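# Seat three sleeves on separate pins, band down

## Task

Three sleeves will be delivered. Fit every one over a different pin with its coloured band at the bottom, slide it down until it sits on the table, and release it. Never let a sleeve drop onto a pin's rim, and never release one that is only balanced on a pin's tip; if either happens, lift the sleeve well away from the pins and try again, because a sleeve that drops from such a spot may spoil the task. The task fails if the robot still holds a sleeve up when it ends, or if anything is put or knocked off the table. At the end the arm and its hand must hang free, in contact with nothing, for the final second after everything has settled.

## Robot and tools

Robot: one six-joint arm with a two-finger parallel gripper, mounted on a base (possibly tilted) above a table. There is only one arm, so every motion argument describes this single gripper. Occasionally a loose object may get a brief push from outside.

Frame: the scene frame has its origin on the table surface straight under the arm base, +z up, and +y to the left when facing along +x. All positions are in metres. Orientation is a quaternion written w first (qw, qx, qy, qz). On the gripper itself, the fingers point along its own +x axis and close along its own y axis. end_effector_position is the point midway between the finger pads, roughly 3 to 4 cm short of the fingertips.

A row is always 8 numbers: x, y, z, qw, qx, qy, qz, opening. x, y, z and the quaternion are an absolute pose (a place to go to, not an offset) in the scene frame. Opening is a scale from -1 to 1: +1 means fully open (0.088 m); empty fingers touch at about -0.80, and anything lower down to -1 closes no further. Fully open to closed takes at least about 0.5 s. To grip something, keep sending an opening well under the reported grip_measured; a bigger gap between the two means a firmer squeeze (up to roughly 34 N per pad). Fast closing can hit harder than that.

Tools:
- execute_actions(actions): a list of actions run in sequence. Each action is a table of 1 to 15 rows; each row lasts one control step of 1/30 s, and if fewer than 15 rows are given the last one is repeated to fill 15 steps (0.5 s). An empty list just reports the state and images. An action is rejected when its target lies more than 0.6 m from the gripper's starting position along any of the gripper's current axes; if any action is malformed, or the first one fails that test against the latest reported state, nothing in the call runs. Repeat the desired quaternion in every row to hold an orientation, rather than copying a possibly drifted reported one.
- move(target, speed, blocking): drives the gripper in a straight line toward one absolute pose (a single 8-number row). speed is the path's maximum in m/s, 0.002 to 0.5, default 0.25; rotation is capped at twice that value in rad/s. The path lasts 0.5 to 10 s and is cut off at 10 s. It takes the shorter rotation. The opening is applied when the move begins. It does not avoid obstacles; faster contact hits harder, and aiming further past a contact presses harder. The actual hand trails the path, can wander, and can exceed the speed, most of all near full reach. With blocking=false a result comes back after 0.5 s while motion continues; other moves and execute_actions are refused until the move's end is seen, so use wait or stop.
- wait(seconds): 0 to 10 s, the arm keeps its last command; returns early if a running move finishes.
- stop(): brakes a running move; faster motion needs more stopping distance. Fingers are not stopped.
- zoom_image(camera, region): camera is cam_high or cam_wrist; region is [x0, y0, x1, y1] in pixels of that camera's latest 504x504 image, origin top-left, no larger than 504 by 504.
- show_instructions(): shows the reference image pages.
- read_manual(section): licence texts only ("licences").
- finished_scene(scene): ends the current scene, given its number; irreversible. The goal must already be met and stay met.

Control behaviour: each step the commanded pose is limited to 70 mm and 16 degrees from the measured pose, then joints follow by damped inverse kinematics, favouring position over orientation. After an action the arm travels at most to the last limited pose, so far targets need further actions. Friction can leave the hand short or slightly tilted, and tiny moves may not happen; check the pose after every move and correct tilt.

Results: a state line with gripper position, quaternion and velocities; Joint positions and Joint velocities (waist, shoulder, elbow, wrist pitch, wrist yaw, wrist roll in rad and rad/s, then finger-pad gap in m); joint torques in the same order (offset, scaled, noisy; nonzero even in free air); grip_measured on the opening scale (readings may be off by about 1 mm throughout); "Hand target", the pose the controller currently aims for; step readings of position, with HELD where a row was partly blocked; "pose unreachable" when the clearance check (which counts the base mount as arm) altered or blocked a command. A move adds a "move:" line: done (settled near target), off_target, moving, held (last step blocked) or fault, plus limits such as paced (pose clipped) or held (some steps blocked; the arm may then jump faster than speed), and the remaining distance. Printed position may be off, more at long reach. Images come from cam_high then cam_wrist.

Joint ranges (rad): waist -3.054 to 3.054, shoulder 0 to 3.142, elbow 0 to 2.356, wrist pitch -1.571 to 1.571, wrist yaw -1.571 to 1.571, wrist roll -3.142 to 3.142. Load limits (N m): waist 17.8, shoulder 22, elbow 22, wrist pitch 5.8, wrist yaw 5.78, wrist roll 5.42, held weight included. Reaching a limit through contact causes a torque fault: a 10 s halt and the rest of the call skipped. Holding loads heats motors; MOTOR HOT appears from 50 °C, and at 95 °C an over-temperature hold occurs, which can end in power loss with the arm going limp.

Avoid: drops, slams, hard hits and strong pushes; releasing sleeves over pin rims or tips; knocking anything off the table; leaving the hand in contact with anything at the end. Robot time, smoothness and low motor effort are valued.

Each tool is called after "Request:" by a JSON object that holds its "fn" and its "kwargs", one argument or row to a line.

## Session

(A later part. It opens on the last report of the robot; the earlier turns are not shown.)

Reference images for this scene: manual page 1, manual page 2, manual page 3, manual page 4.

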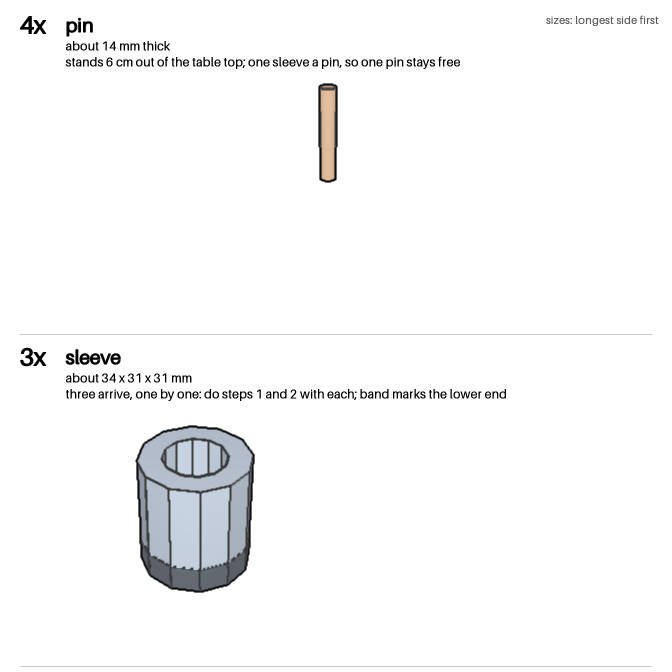

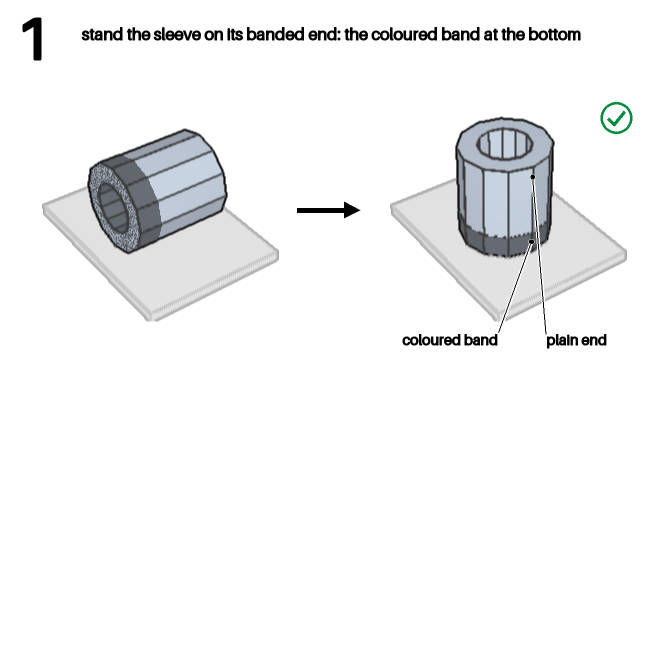

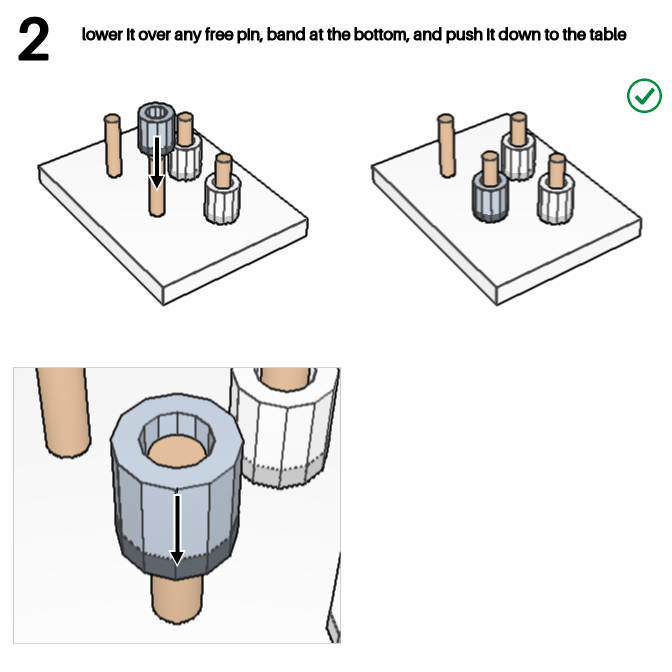

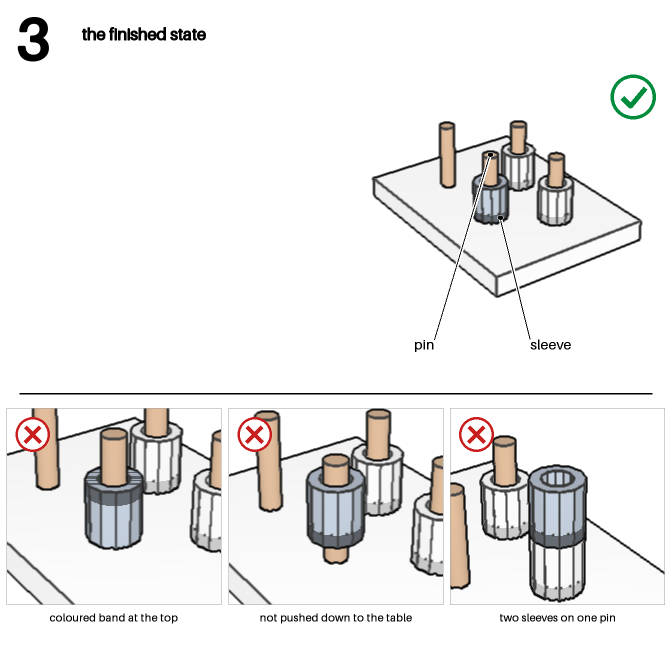

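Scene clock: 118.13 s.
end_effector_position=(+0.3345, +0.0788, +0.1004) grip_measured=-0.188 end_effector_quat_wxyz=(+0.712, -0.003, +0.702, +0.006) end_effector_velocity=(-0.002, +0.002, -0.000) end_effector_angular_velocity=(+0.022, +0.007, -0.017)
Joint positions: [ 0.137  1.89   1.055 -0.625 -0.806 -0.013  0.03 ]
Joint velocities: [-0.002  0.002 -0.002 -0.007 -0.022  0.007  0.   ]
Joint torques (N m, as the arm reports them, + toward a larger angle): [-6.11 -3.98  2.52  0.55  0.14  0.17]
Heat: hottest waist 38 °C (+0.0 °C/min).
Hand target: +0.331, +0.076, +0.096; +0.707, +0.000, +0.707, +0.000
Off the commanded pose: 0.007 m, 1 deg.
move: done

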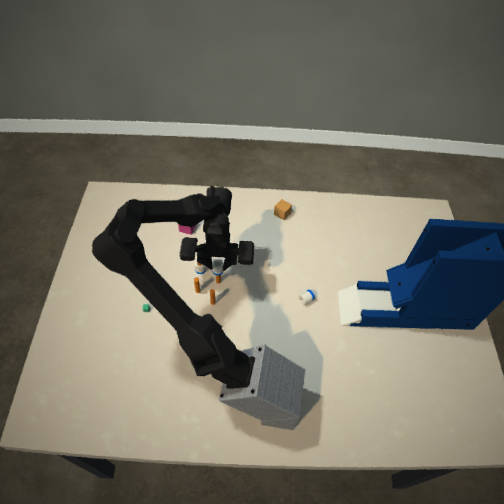

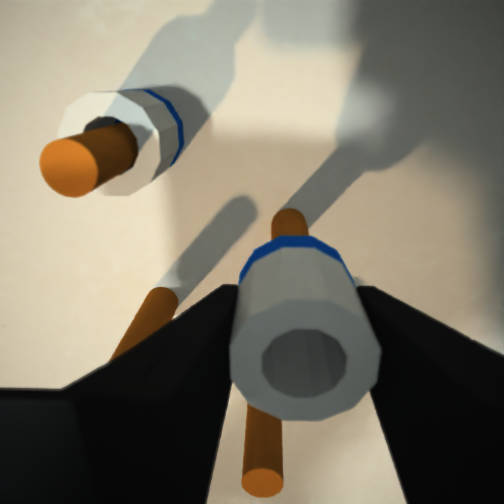

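Request:
{"fn": "move", "kwargs": {
  "target": [0.3305,0.076,0.039,0.707,0,0.707,0,-0.5],
  "speed": 0.025
}}

Scene clock: 122.17 s.
end_effector_position=(+0.3356, +0.0788, +0.0463) grip_measured=-0.188 end_effector_quat_wxyz=(+0.714, +0.000, +0.700, +0.005) end_effector_velocity=(-0.003, -0.003, +0.000) end_effector_angular_velocity=(-0.009, +0.006, -0.003)
Joint positions: [ 0.256  1.98   0.989 -0.343 -0.787  0.165  0.03 ]
Joint velocities: [-0.002 -0.002 -0.007 -0.007  0.007 -0.007 -0.   ]
Joint torques (N m, as the arm reports them, + toward a larger angle): [-5.53 -3.56  1.85  1.06  0.18  0.11]
Heat: hottest waist 38 °C (+0.0 °C/min).
Hand target: +0.331, +0.076, +0.039; +0.707, +0.001, +0.707, +0.001
Off the commanded pose: 0.009 m, 1 deg.
move: off_target

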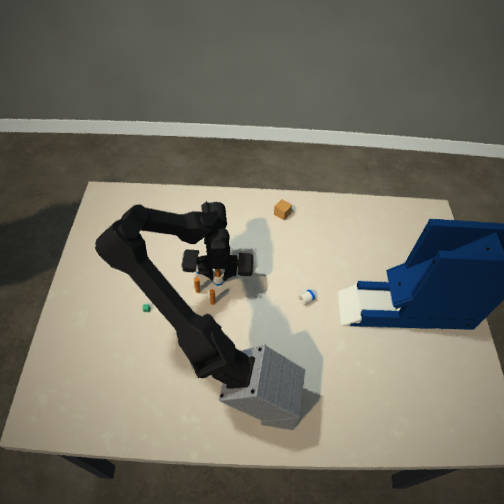

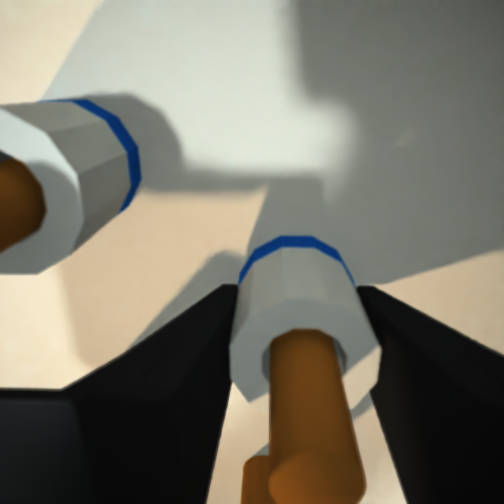

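Request:
{"fn": "move", "kwargs": {
  "target": [0.3305,0.076,0.042,0.707,0,0.707,0,0.1],
  "speed": 0.025
}}

Request:
{"fn": "move", "kwargs": {
  "target": [0.335,0.08,0.14,0.707,0,0.707,0,0.1],
  "speed": 0.1
}}

Request:
{"fn": "move", "kwargs": {
  "target": [0.273,-0.147,0.09,0.265,-0.726,0.378,0.509,0.2],
  "speed": 0.35
}}

Scene clock: 125.70 s.
end_effector_position=(+0.3347, +0.0784, +0.0459) grip_measured=+0.099 end_effector_quat_wxyz=(+0.712, +0.001, +0.702, +0.003) end_effector_velocity=(-0.005, -0.001, -0.000) end_effector_angular_velocity=(+0.004, +0.018, -0.013)
Joint positions: [ 0.256  1.982  0.989 -0.346 -0.786  0.164  0.044]
Joint velocities: [-0.002  0.002 -0.002 -0.022 -0.007 -0.007  0.   ]
Joint torques (N m, as the arm reports them, + toward a larger angle): [-6.06 -4.18  2.21  0.19  0.15 -0.15]
Heat: hottest waist 37 °C (-1.0 °C/min).
Hand target: +0.331, +0.076, +0.042; +0.707, -0.000, +0.707, +0.000
Off the commanded pose: 0.006 m, 1 deg.
move: done

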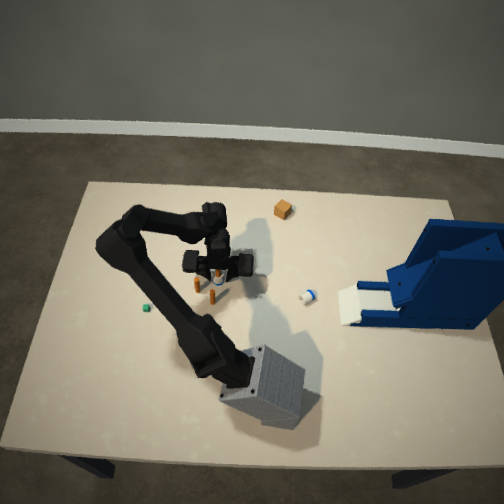

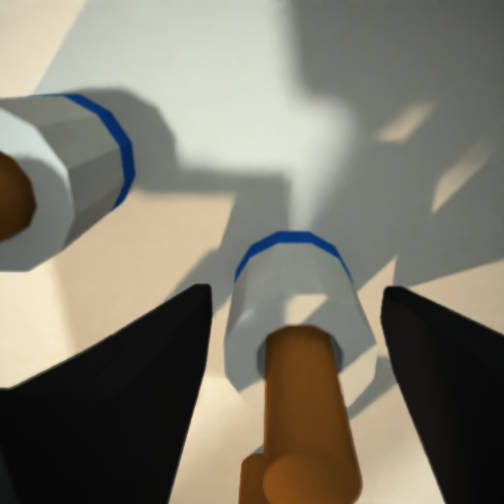

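Scene clock: 127.03 s.
end_effector_position=(+0.3322, +0.0771, +0.1377) grip_measured=+0.100 end_effector_quat_wxyz=(+0.704, +0.002, +0.710, -0.006) end_effector_velocity=(+0.003, +0.004, +0.004) end_effector_angular_velocity=(+0.006, -0.011, +0.029)
Joint positions: [ 0.053  1.864  1.14  -0.855 -0.799 -0.133  0.044]
Joint velocities: [-0.002 -0.007  0.012 -0.007 -0.007 -0.022 -0.   ]
Joint torques (N m, as the arm reports them, + toward a larger angle): [-6.66 -5.28  5.02  0.13 -0.15 -0.13]
Heat: hottest waist 37 °C (-1.0 °C/min).
Hand target: +0.335, +0.080, +0.140; +0.707, -0.001, +0.707, -0.001
Off the commanded pose: 0.005 m, 1 deg.
move: done

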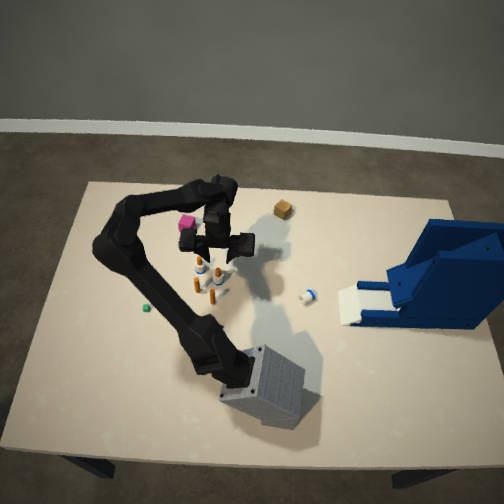

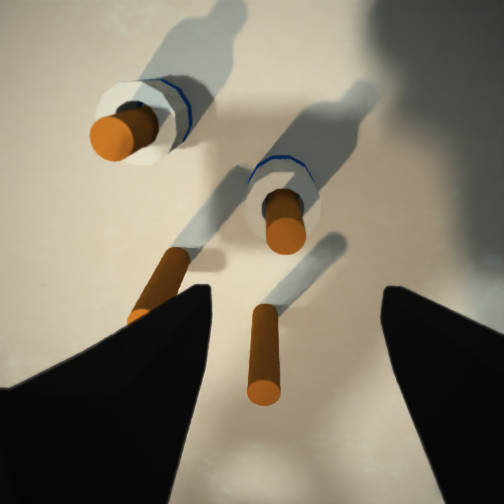

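Scene clock: 130.70 s.
end_effector_position=(+0.2782, -0.1474, +0.0940) grip_measured=+0.200 end_effector_quat_wxyz=(-0.260, +0.730, -0.380, -0.505) end_effector_velocity=(+0.001, -0.000, +0.002) end_effector_angular_velocity=(+0.001, -0.010, +0.009)
Joint positions: [-0.295  2.284  0.791 -0.008 -0.577 -2.55   0.049]
Joint velocities: [-0.007 -0.002 -0.002  0.007 -0.007 -0.007 -0.   ]
Joint torques (N m, as the arm reports them, + toward a larger angle): [-6.4  -3.85  2.62  0.97 -0.05 -0.17]
Heat: hottest waist 38 °C (+0.0 °C/min).
Hand target: +0.274, -0.147, +0.091; -0.263, +0.726, -0.380, -0.509
Off the commanded pose: 0.007 m, 1 deg.
move: done

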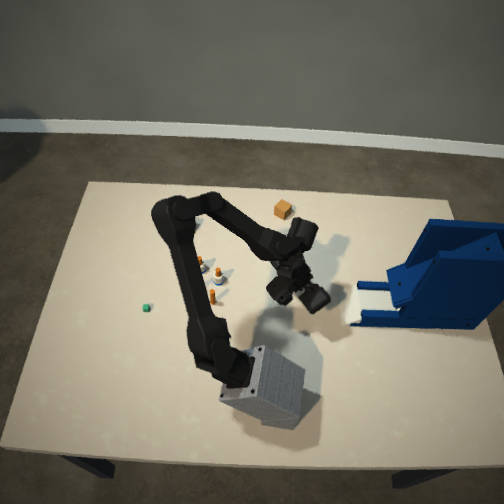

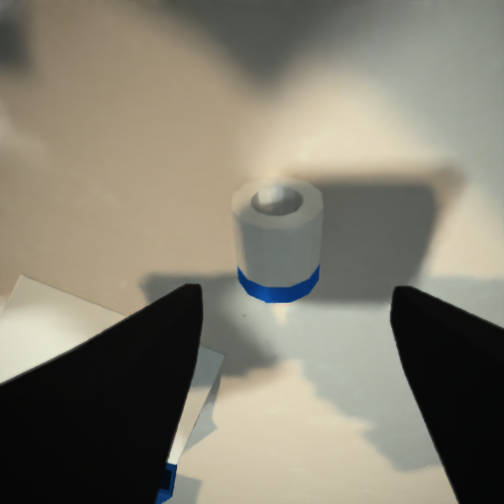

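Request:
{"fn": "move", "kwargs": {
  "target": [0.281,-0.162,0.036,0.265,-0.726,0.378,0.509,0.2],
  "speed": 0.04
}}

Scene clock: 134.33 s.
end_effector_position=(+0.2811, -0.1613, +0.0388) grip_measured=+0.200 end_effector_quat_wxyz=(-0.265, +0.728, -0.377, -0.508) end_effector_velocity=(+0.005, -0.001, +0.003) end_effector_angular_velocity=(+0.002, -0.020, +0.002)
Joint positions: [-0.188  2.487  0.814  0.236 -0.577 -2.424  0.049]
Joint velocities: [-0.007 -0.002  0.007  0.007 -0.007  0.007 -0.   ]
Joint torques (N m, as the arm reports them, + toward a larger angle): [-5.91 -4.16  2.86  0.92  0.12  0.15]
Heat: hottest waist 37 °C (+0.0 °C/min).
Hand target: +0.282, -0.162, +0.036; -0.266, +0.727, -0.377, -0.509
Off the commanded pose: 0.003 m, 0 deg.
move: done

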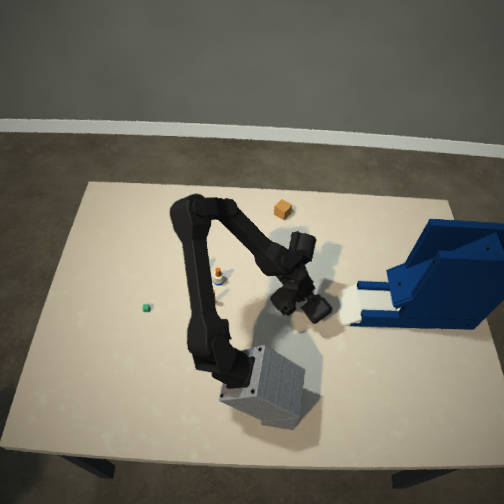

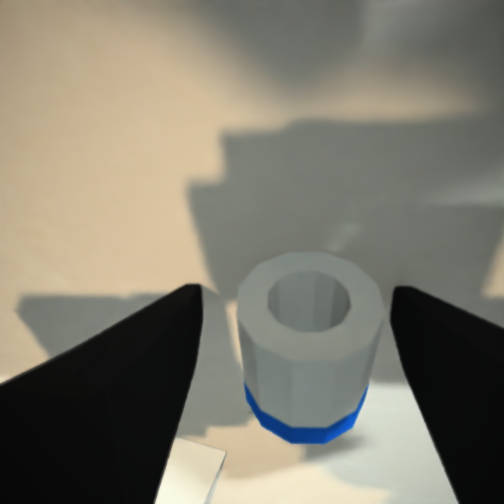

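Request:
{"fn": "move", "kwargs": {
  "target": [0.289,-0.168,0.036,0.265,-0.726,0.378,0.509,0.2],
  "speed": 0.03
}}

Request:
{"fn": "move", "kwargs": {
  "target": [0.289,-0.168,0.036,0.265,-0.726,0.378,0.509,-0.5]
}}

Request:
{"fn": "move", "kwargs": {
  "target": [0.289,-0.168,0.11,0.265,-0.726,0.378,0.509,-0.5],
  "speed": 0.1
}}

Request:
{"fn": "move", "kwargs": {
  "target": [0.36,-0.13,0.11,0.707,0,0.707,0,-0.5],
  "speed": 0.35
}}

Request:
{"fn": "move", "kwargs": {
  "target": [0.40,-0.11,0.075,0.853,0.087,0.15,-0.492,-0.5],
  "speed": 0.35
}}

Request:
{"fn": "move", "kwargs": {
  "target": [0.40,-0.11,0.03,0.853,0.087,0.15,-0.492,-0.5],
  "speed": 0.03
}}

Scene clock: 139.80 s.
end_effector_position=(+0.2882, -0.1655, +0.0384) grip_measured=+0.200 end_effector_quat_wxyz=(-0.266, +0.727, -0.378, -0.508) end_effector_velocity=(+0.001, +0.001, +0.001) end_effector_angular_velocity=(+0.003, +0.004, +0.019)
Joint positions: [-0.189  2.503  0.853  0.21  -0.579 -2.424  0.049]
Joint velocities: [-0.002 -0.002  0.002 -0.007 -0.007 -0.022 -0.   ]
Joint torques (N m, as the arm reports them, + toward a larger angle): [-6.48 -3.84  3.84  0.85  0.23 -0.04]
Heat: hottest waist 37 °C (+0.0 °C/min).
Hand target: +0.289, -0.168, +0.036; -0.265, +0.726, -0.378, -0.509
Off the commanded pose: 0.004 m, 0 deg.
move: done

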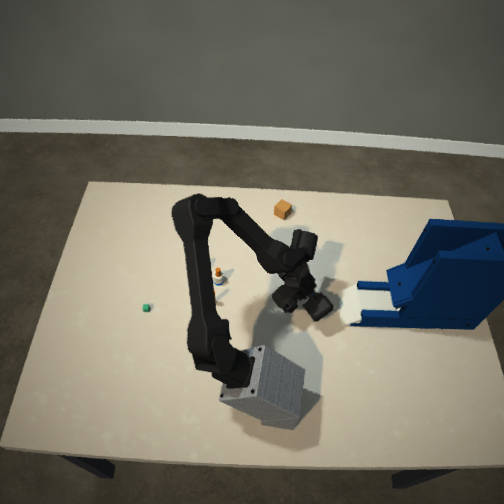

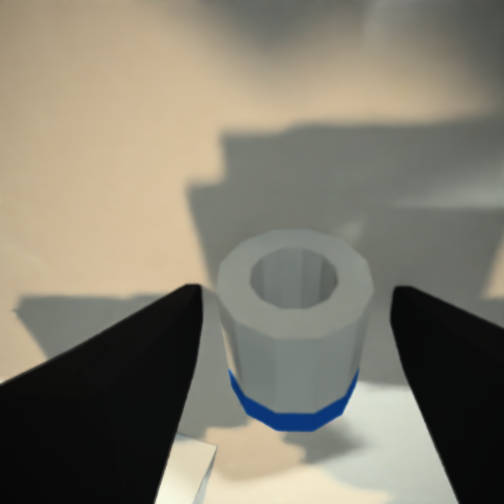

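Scene clock: 140.50 s.
end_effector_position=(+0.2889, -0.1654, +0.0384) grip_measured=-0.188 end_effector_quat_wxyz=(-0.267, +0.727, -0.376, -0.508) end_effector_velocity=(-0.001, +0.001, +0.000) end_effector_angular_velocity=(+0.007, -0.007, -0.005)
Joint positions: [-0.19   2.504  0.855  0.209 -0.582 -2.424  0.03 ]
Joint velocities: [-0.002 -0.002 -0.007  0.007 -0.007  0.007 -0.   ]
Joint torques (N m, as the arm reports them, + toward a larger angle): [-6.28 -3.75  3.66  0.85  0.33 -0.02]
Heat: hottest waist 37 °C (+0.0 °C/min).
Hand target: +0.289, -0.168, +0.036; -0.265, +0.726, -0.378, -0.509
Off the commanded pose: 0.004 m, 0 deg.
move: done

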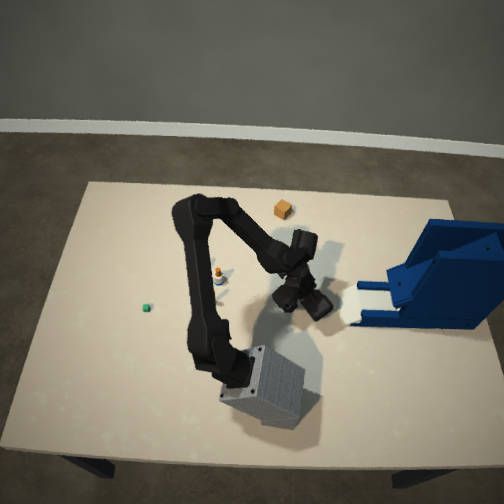

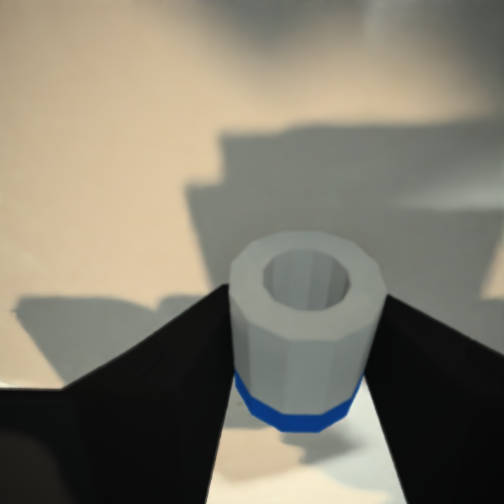

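Scene clock: 141.57 s.
end_effector_position=(+0.2844, -0.1688, +0.1071) grip_measured=-0.188 end_effector_quat_wxyz=(-0.267, +0.722, -0.384, -0.510) end_effector_velocity=(-0.000, +0.003, -0.000) end_effector_angular_velocity=(+0.018, -0.000, +0.021)
Joint positions: [-0.361  2.343  0.907 -0.133 -0.583 -2.629  0.03 ]
Joint velocities: [-0.002 -0.002 -0.002 -0.007 -0.022 -0.022 -0.   ]
Joint torques (N m, as the arm reports them, + toward a larger angle): [-6.39 -5.94  4.91  0.7  -0.03 -0.13]
Heat: hottest waist 37 °C (+0.0 °C/min).
Hand target: +0.288, -0.168, +0.110; -0.264, +0.726, -0.379, -0.509
Off the commanded pose: 0.006 m, 1 deg.
move: done

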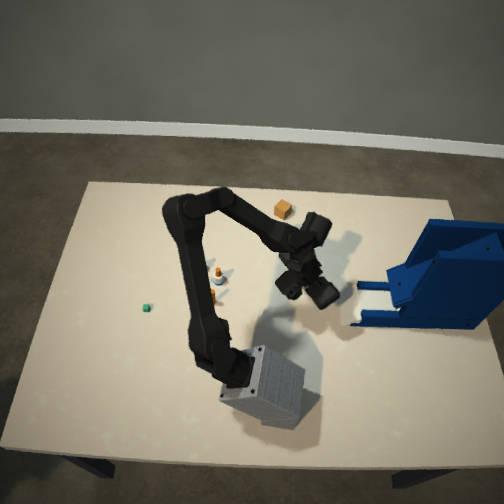

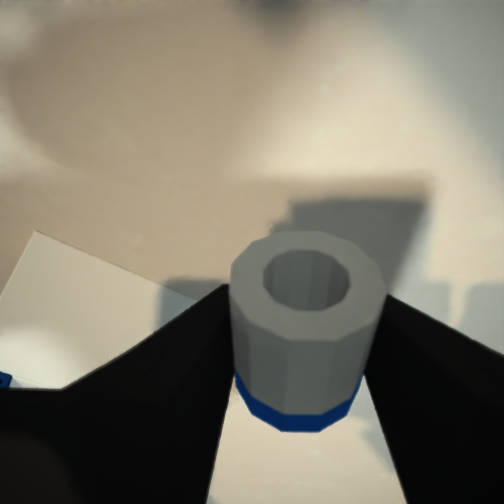

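Scene clock: 145.17 s.
end_effector_position=(+0.3591, -0.1299, +0.1130) grip_measured=-0.188 end_effector_quat_wxyz=(+0.709, -0.004, +0.705, +0.001) end_effector_velocity=(+0.004, +0.004, +0.001) end_effector_angular_velocity=(+0.028, -0.026, -0.004)
Joint positions: [-0.264  2.532  1.491 -0.831 -0.755 -0.578  0.03 ]
Joint velocities: [-0.002 -0.002 -0.002  0.007 -0.037  0.007 -0.   ]
Joint torques (N m, as the arm reports them, + toward a larger angle): [-7.85 -5.4   5.31  0.2  -0.18  0.17]
Heat: hottest waist 38 °C (+1.0 °C/min).
Hand target: +0.360, -0.130, +0.110; +0.708, +0.000, +0.707, +0.001
Off the commanded pose: 0.003 m, 1 deg.
move: done

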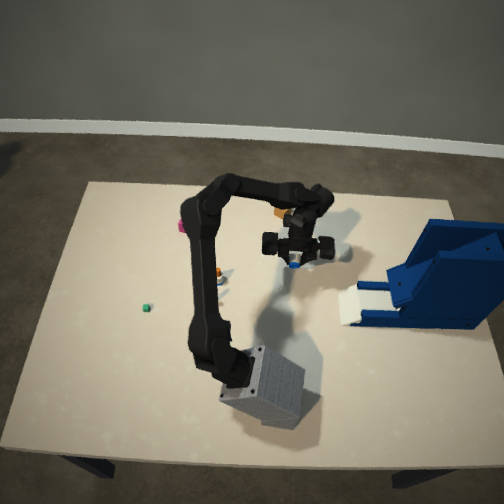

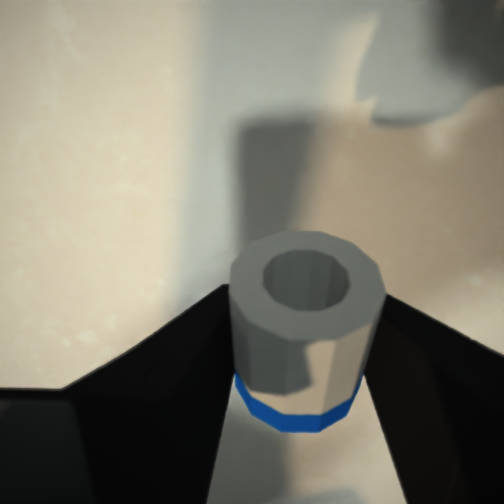

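Scene clock: 147.93 s.
end_effector_position=(+0.4007, -0.1072, +0.0782) grip_measured=-0.188 end_effector_quat_wxyz=(+0.853, +0.090, +0.151, -0.491) end_effector_velocity=(-0.004, -0.003, +0.000) end_effector_angular_velocity=(-0.013, +0.017, -0.017)
Joint positions: [0.265 2.282 0.888 0.409 0.389 1.301 0.03 ]
Joint velocities: [-0.002  0.002  0.002 -0.022  0.007 -0.007 -0.   ]
Joint torques (N m, as the arm reports them, + toward a larger angle): [-6.96 -4.47  2.19  0.65  0.85  0.18]
Heat: hottest waist 38 °C (+1.0 °C/min).
Hand target: +0.400, -0.108, +0.076; +0.852, +0.089, +0.151, -0.493
Off the commanded pose: 0.004 m, 0 deg.
move: done

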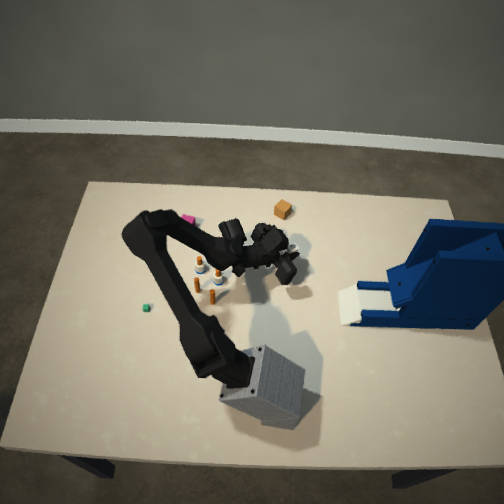

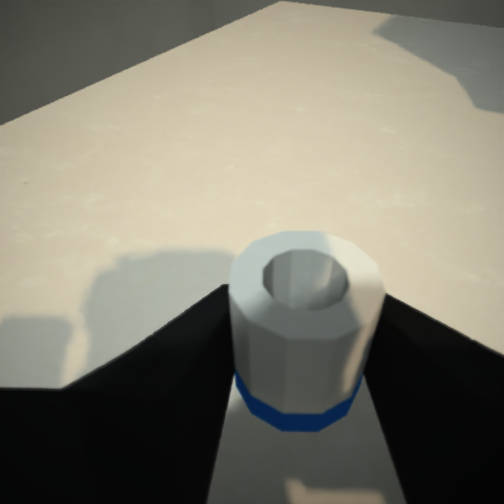

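Scene clock: 149.83 s.
end_effector_position=(+0.4005, -0.1091, +0.0324) grip_measured=-0.188 end_effector_quat_wxyz=(+0.853, +0.088, +0.151, -0.491) end_effector_velocity=(-0.001, -0.001, -0.001) end_effector_angular_velocity=(+0.001, +0.013, -0.003)
Joint positions: [0.357 2.42  0.96  0.442 0.44  1.383 0.03 ]
Joint velocities: [-0.002  0.002  0.002 -0.007 -0.007 -0.007  0.   ]
Joint torques (N m, as the arm reports them, + toward a larger angle): [-6.96 -4.47  1.27  0.82  0.84  0.17]
Heat: hottest waist 38 °C (+1.0 °C/min).
Hand target: +0.400, -0.110, +0.030; +0.853, +0.088, +0.150, -0.492
Off the commanded pose: 0.003 m, 0 deg.
move: done

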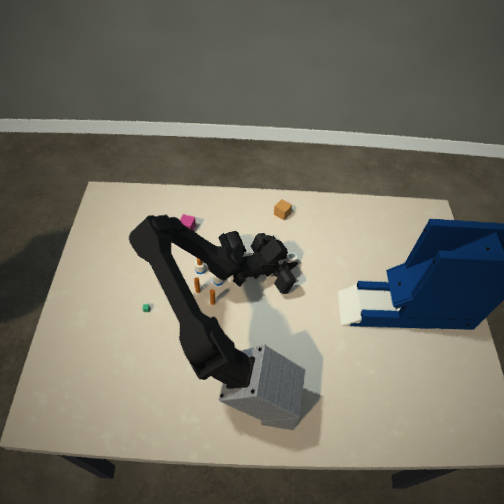

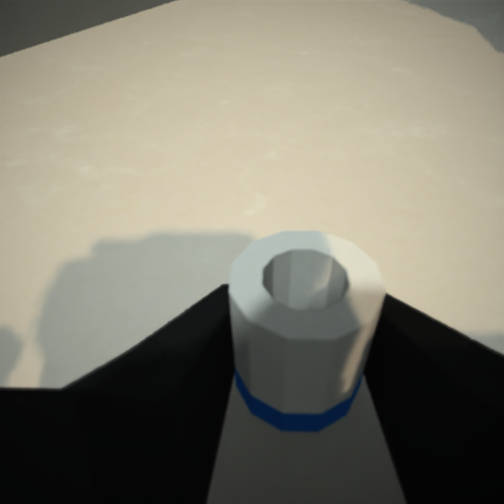

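Request:
{"fn": "move", "kwargs": {
  "target": [0.40,-0.11,0.026,0.853,0.087,0.15,-0.492,-0.5],
  "speed": 0.02
}}

Request:
{"fn": "move", "kwargs": {
  "target": [0.40,-0.11,0.026,0.853,0.087,0.15,-0.492,0.3]
}}

Request:
{"fn": "move", "kwargs": {
  "target": [0.40,-0.11,0.1,0.853,0.087,0.15,-0.492,0.3],
  "speed": 0.12
}}

Request:
{"fn": "move", "kwargs": {
  "target": [0.41,-0.13,0.09,0.707,0,0.707,0,0.3],
  "speed": 0.35
}}

Request:
{"fn": "move", "kwargs": {
  "target": [0.409,-0.129,0.044,0.707,0,0.707,0,0.3],
  "speed": 0.06
}}

Scene clock: 154.20 s.
end_effector_position=(+0.4003, -0.1094, +0.0286) grip_measured=-0.188 end_effector_quat_wxyz=(+0.853, +0.088, +0.151, -0.492) end_effector_velocity=(-0.000, -0.000, -0.000) end_effector_angular_velocity=(+0.000, +0.016, -0.006)
Joint positions: [0.365 2.432 0.967 0.442 0.445 1.389 0.03 ]
Joint velocities: [-0.002 -0.002  0.007 -0.022 -0.007 -0.007  0.   ]
Joint torques (N m, as the arm reports them, + toward a larger angle): [-7.15 -4.39  1.26  0.8   0.83  0.15]
Heat: hottest waist 38 °C (+1.0 °C/min).
Hand target: +0.400, -0.110, +0.026; +0.853, +0.087, +0.150, -0.492
Off the commanded pose: 0.003 m, 0 deg.
move: done

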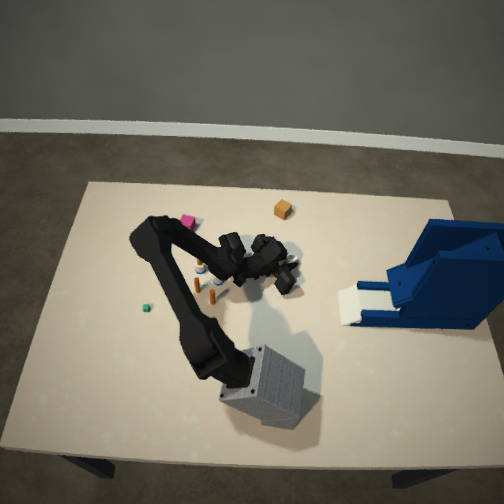

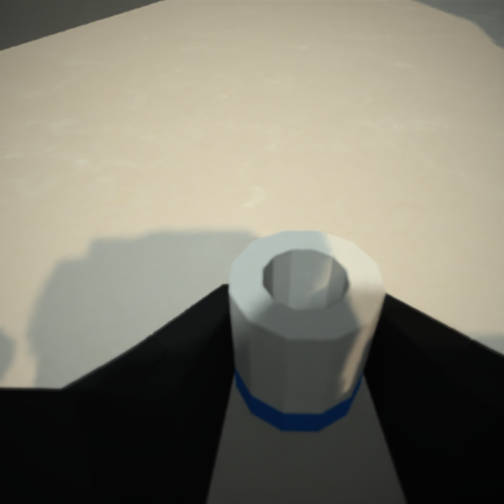

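Scene clock: 154.90 s.
end_effector_position=(+0.4006, -0.1093, +0.0288) grip_measured=+0.299 end_effector_quat_wxyz=(+0.853, +0.088, +0.150, -0.491) end_effector_velocity=(-0.002, +0.000, -0.002) end_effector_angular_velocity=(+0.007, +0.031, +0.005)
Joint positions: [0.365 2.432 0.967 0.443 0.446 1.39  0.054]
Joint velocities: [-0.002 -0.002 -0.002 -0.007 -0.022 -0.022  0.   ]
Joint torques (N m, as the arm reports them, + toward a larger angle): [-7.05 -4.35  1.24  0.81  0.83  0.15]
Heat: hottest waist 38 °C (+1.0 °C/min).
Hand target: +0.400, -0.110, +0.026; +0.853, +0.087, +0.150, -0.492
Off the commanded pose: 0.003 m, 0 deg.
move: done

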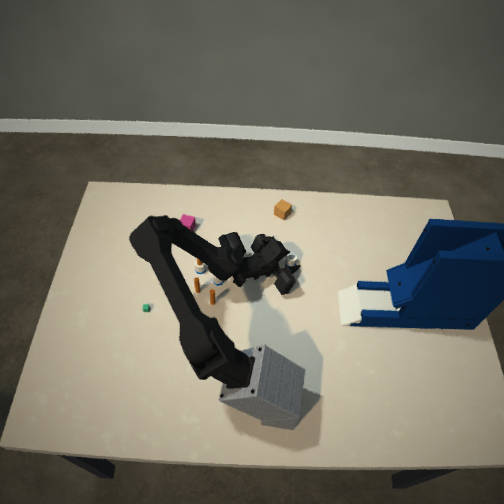

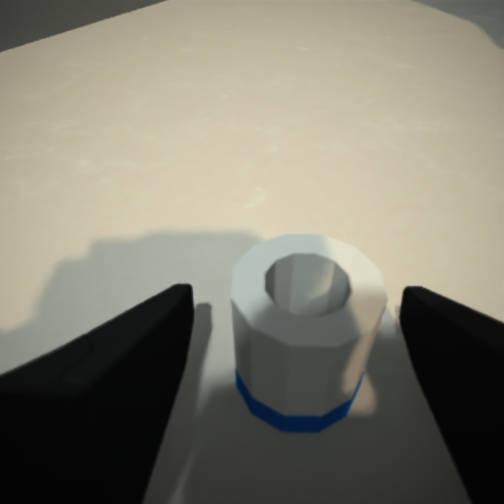

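Scene clock: 155.87 s.
end_effector_position=(+0.4014, -0.1113, +0.1003) grip_measured=+0.300 end_effector_quat_wxyz=(+0.853, +0.087, +0.145, -0.493) end_effector_velocity=(-0.013, -0.006, -0.002) end_effector_angular_velocity=(-0.001, +0.033, -0.030)
Joint positions: [0.215 2.235 0.87  0.399 0.373 1.256 0.054]
Joint velocities: [-0.007 -0.002 -0.022 -0.022 -0.007 -0.007  0.   ]
Joint torques (N m, as the arm reports them, + toward a larger angle): [-7.18 -6.12  1.15  0.75  0.49 -0.08]
Heat: hottest waist 38 °C (+1.0 °C/min).
Hand target: +0.400, -0.110, +0.100; +0.853, +0.086, +0.150, -0.492
Off the commanded pose: 0.002 m, 1 deg.
move: done

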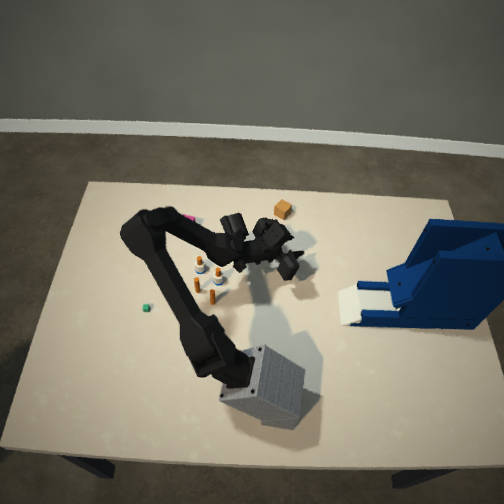

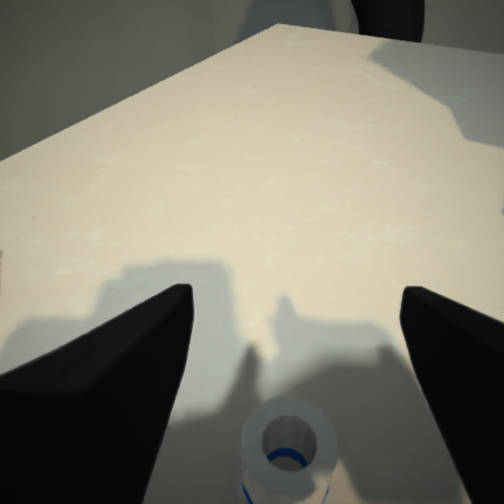

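Scene clock: 158.67 s.
end_effector_position=(+0.4104, -0.1300, +0.0923) grip_measured=+0.300 end_effector_quat_wxyz=(+0.709, -0.004, +0.705, -0.002) end_effector_velocity=(+0.001, +0.004, +0.002) end_effector_angular_velocity=(+0.026, +0.003, +0.005)
Joint positions: [-0.183  2.664  1.743 -0.874 -0.771 -0.466  0.054]
Joint velocities: [-0.002  0.007  0.022 -0.037 -0.022 -0.022  0.   ]
Joint torques (N m, as the arm reports them, + toward a larger angle): [-9.34 -5.95  5.32  0.2  -0.2  -0.11]
Heat: hottest waist 38 °C (+1.0 °C/min).
Hand target: +0.410, -0.132, +0.089; +0.708, -0.002, +0.707, +0.000
Off the commanded pose: 0.002 m, 1 deg.
move: done

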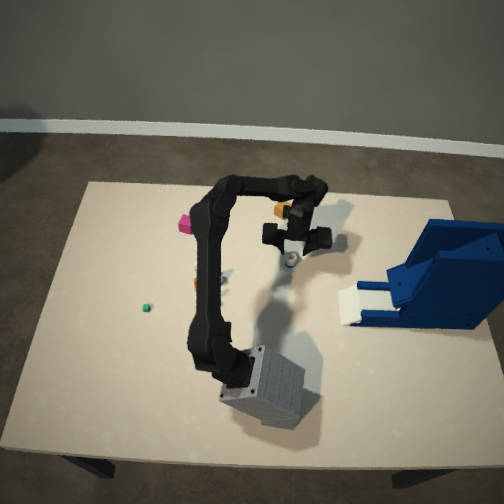

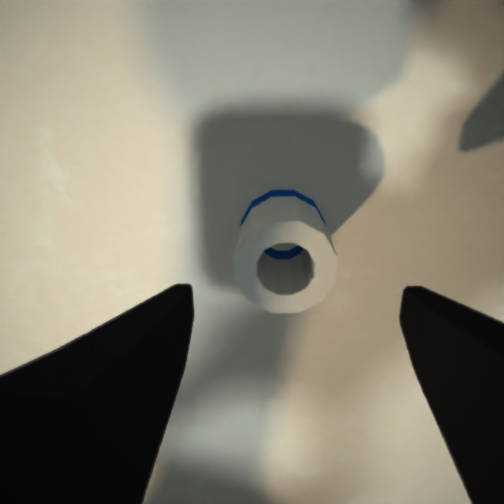

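Scene clock: 159.80 s.
end_effector_position=(+0.4147, -0.1279, +0.0501) grip_measured=+0.300 end_effector_quat_wxyz=(+0.712, -0.008, +0.702, +0.002) end_effector_velocity=(+0.003, -0.003, +0.001) end_effector_angular_velocity=(-0.013, -0.014, +0.007)
Joint positions: [-0.11   2.708  1.702 -0.707 -0.789 -0.368  0.054]
Joint velocities: [-0.002 -0.002 -0.002  0.022  0.007  0.007 -0.   ]
Joint torques (N m, as the arm reports them, + toward a larger angle): [-9.09 -6.12  2.78  0.48 -0.16  0.14]
Heat: hottest waist 39 °C (+2.0 °C/min).
Hand target: +0.409, -0.129, +0.044; +0.707, +0.000, +0.707, +0.000
Off the commanded pose: 0.008 m, 1 deg.
move: done

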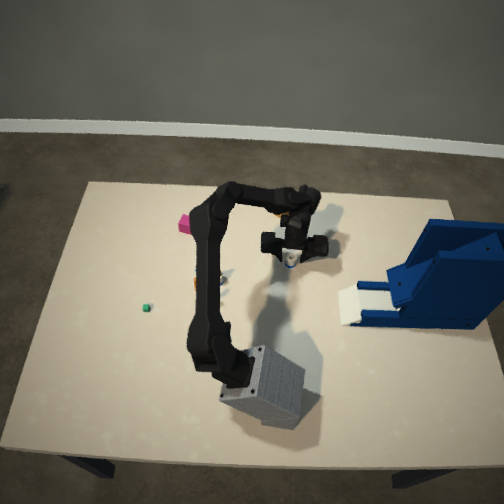

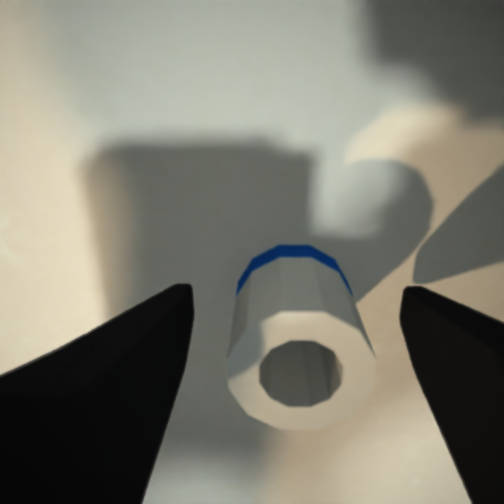

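Request:
{"fn": "move", "kwargs": {
  "target": [0.409,-0.129,0.044,0.707,0,0.707,0,-0.5]
}}

Request:
{"fn": "move", "kwargs": {
  "target": [0.39,-0.08,0.14,0.707,0,0.707,0,-0.5],
  "speed": 0.15
}}

Request:
{"fn": "move", "kwargs": {
  "target": [0.245,0.085,0.14,0.707,0,0.707,0,-0.5]
}}

Request:
{"fn": "move", "kwargs": {
  "target": [0.245,0.085,0.114,0.707,0,0.707,0,-0.5],
  "speed": 0.04
}}

Scene clock: 163.43 s.
end_effector_position=(+0.4146, -0.1281, +0.0499) grip_measured=-0.189 end_effector_quat_wxyz=(+0.712, -0.008, +0.702, +0.002) end_effector_velocity=(-0.003, +0.004, -0.000) end_effector_angular_velocity=(+0.013, +0.014, -0.007)
Joint positions: [-0.11   2.709  1.702 -0.706 -0.789 -0.367  0.03 ]
Joint velocities: [ 0.002 -0.002 -0.002 -0.022 -0.007 -0.007 -0.   ]
Joint torques (N m, as the arm reports them, + toward a larger angle): [-9.03 -6.15  2.84  0.54 -0.13  0.12]
Heat: hottest waist 39 °C (+1.0 °C/min).
Hand target: +0.409, -0.129, +0.044; +0.707, +0.000, +0.707, +0.000
Off the commanded pose: 0.008 m, 1 deg.
move: done

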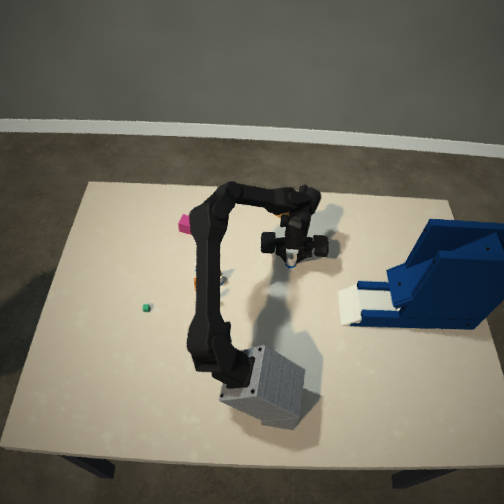

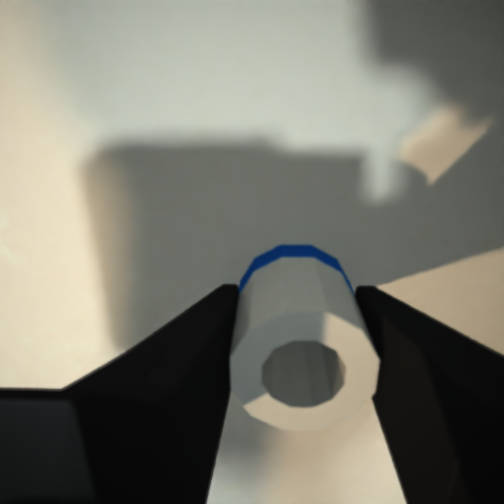

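Scene clock: 164.63 s.
end_effector_position=(+0.3922, -0.0813, +0.1405) grip_measured=-0.190 end_effector_quat_wxyz=(+0.710, +0.000, +0.705, -0.000) end_effector_velocity=(-0.002, -0.001, +0.001) end_effector_angular_velocity=(-0.004, +0.006, +0.015)
Joint positions: [-0.207  2.439  1.595 -0.977 -0.775 -0.497  0.03 ]
Joint velocities: [-0.002 -0.002 -0.002 -0.007  0.007 -0.022 -0.   ]
Joint torques (N m, as the arm reports them, + toward a larger angle): [-8.61 -7.16  3.32  0.15  0.14 -0.17]
Heat: hottest waist 39 °C (+1.0 °C/min).
Hand target: +0.390, -0.080, +0.140; +0.707, -0.000, +0.707, -0.000
Off the commanded pose: 0.003 m, 0 deg.
move: done

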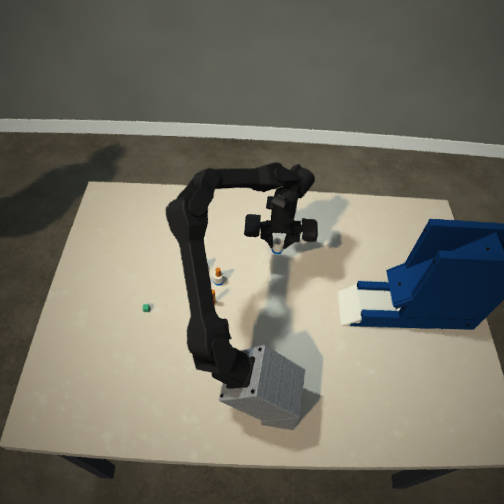

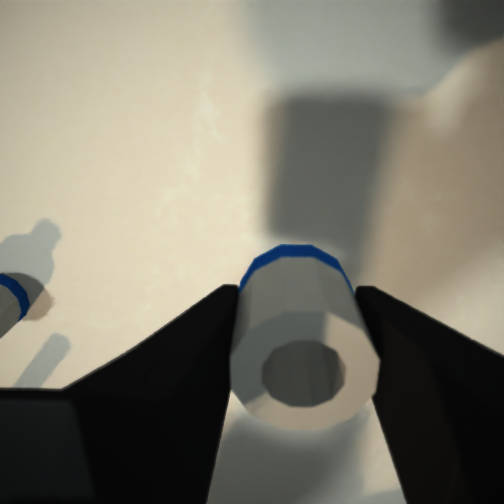

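Scene clock: 166.03 s.
end_effector_position=(+0.2476, +0.0838, +0.1406) grip_measured=-0.190 end_effector_quat_wxyz=(+0.710, -0.002, +0.705, +0.002) end_effector_velocity=(-0.005, +0.002, +0.001) end_effector_angular_velocity=(+0.009, +0.009, -0.021)
Joint positions: [ 0.026  1.564  0.777 -0.8   -0.806 -0.174  0.03 ]
Joint velocities: [-0.002 -0.012 -0.007 -0.022 -0.007  0.007  0.   ]
Joint torques (N m, as the arm reports them, + toward a larger angle): [-4.21 -3.58  2.91  0.39 -0.03  0.15]
Heat: hottest waist 39 °C (+1.0 °C/min).
Hand target: +0.244, +0.085, +0.139; +0.708, +0.001, +0.707, +0.001
Off the commanded pose: 0.003 m, 0 deg.
move: done

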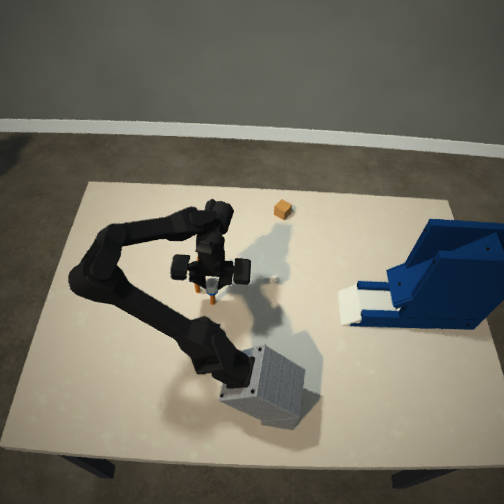

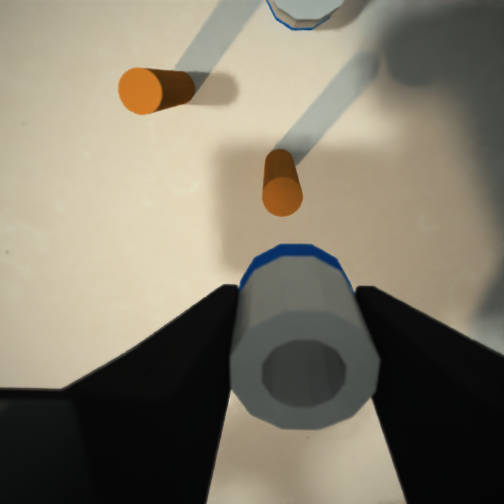

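Scene clock: 167.00 s.
end_effector_position=(+0.2488, +0.0869, +0.1172) grip_measured=-0.190 end_effector_quat_wxyz=(+0.712, -0.004, +0.702, +0.005) end_effector_velocity=(+0.000, -0.001, -0.000) end_effector_angular_velocity=(-0.007, -0.003, -0.000)
Joint positions: [ 0.107  1.576  0.721 -0.639 -0.806 -0.058  0.03 ]
Joint velocities: [ 0.002 -0.002 -0.002  0.007  0.007  0.007 -0.   ]
Joint torques (N m, as the arm reports them, + toward a larger angle): [-4.06 -2.62  2.56  0.54  0.06  0.11]
Heat: hottest waist 39 °C (+1.0 °C/min).
Hand target: +0.245, +0.085, +0.114; +0.707, +0.000, +0.707, +0.000
Off the commanded pose: 0.005 m, 1 deg.
move: done

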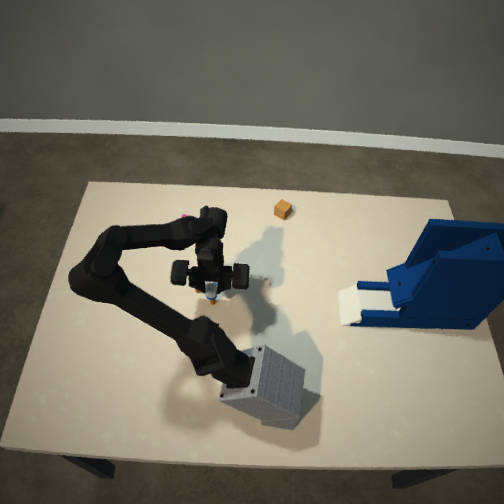

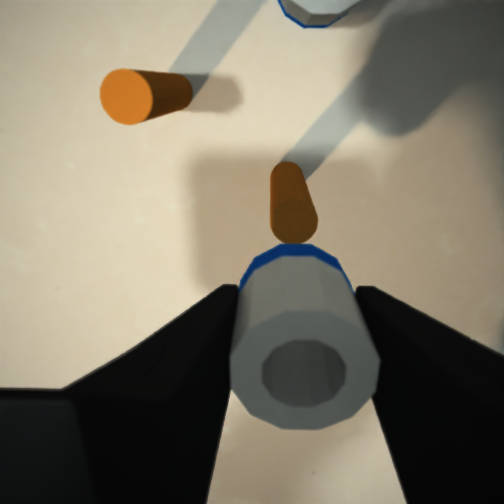

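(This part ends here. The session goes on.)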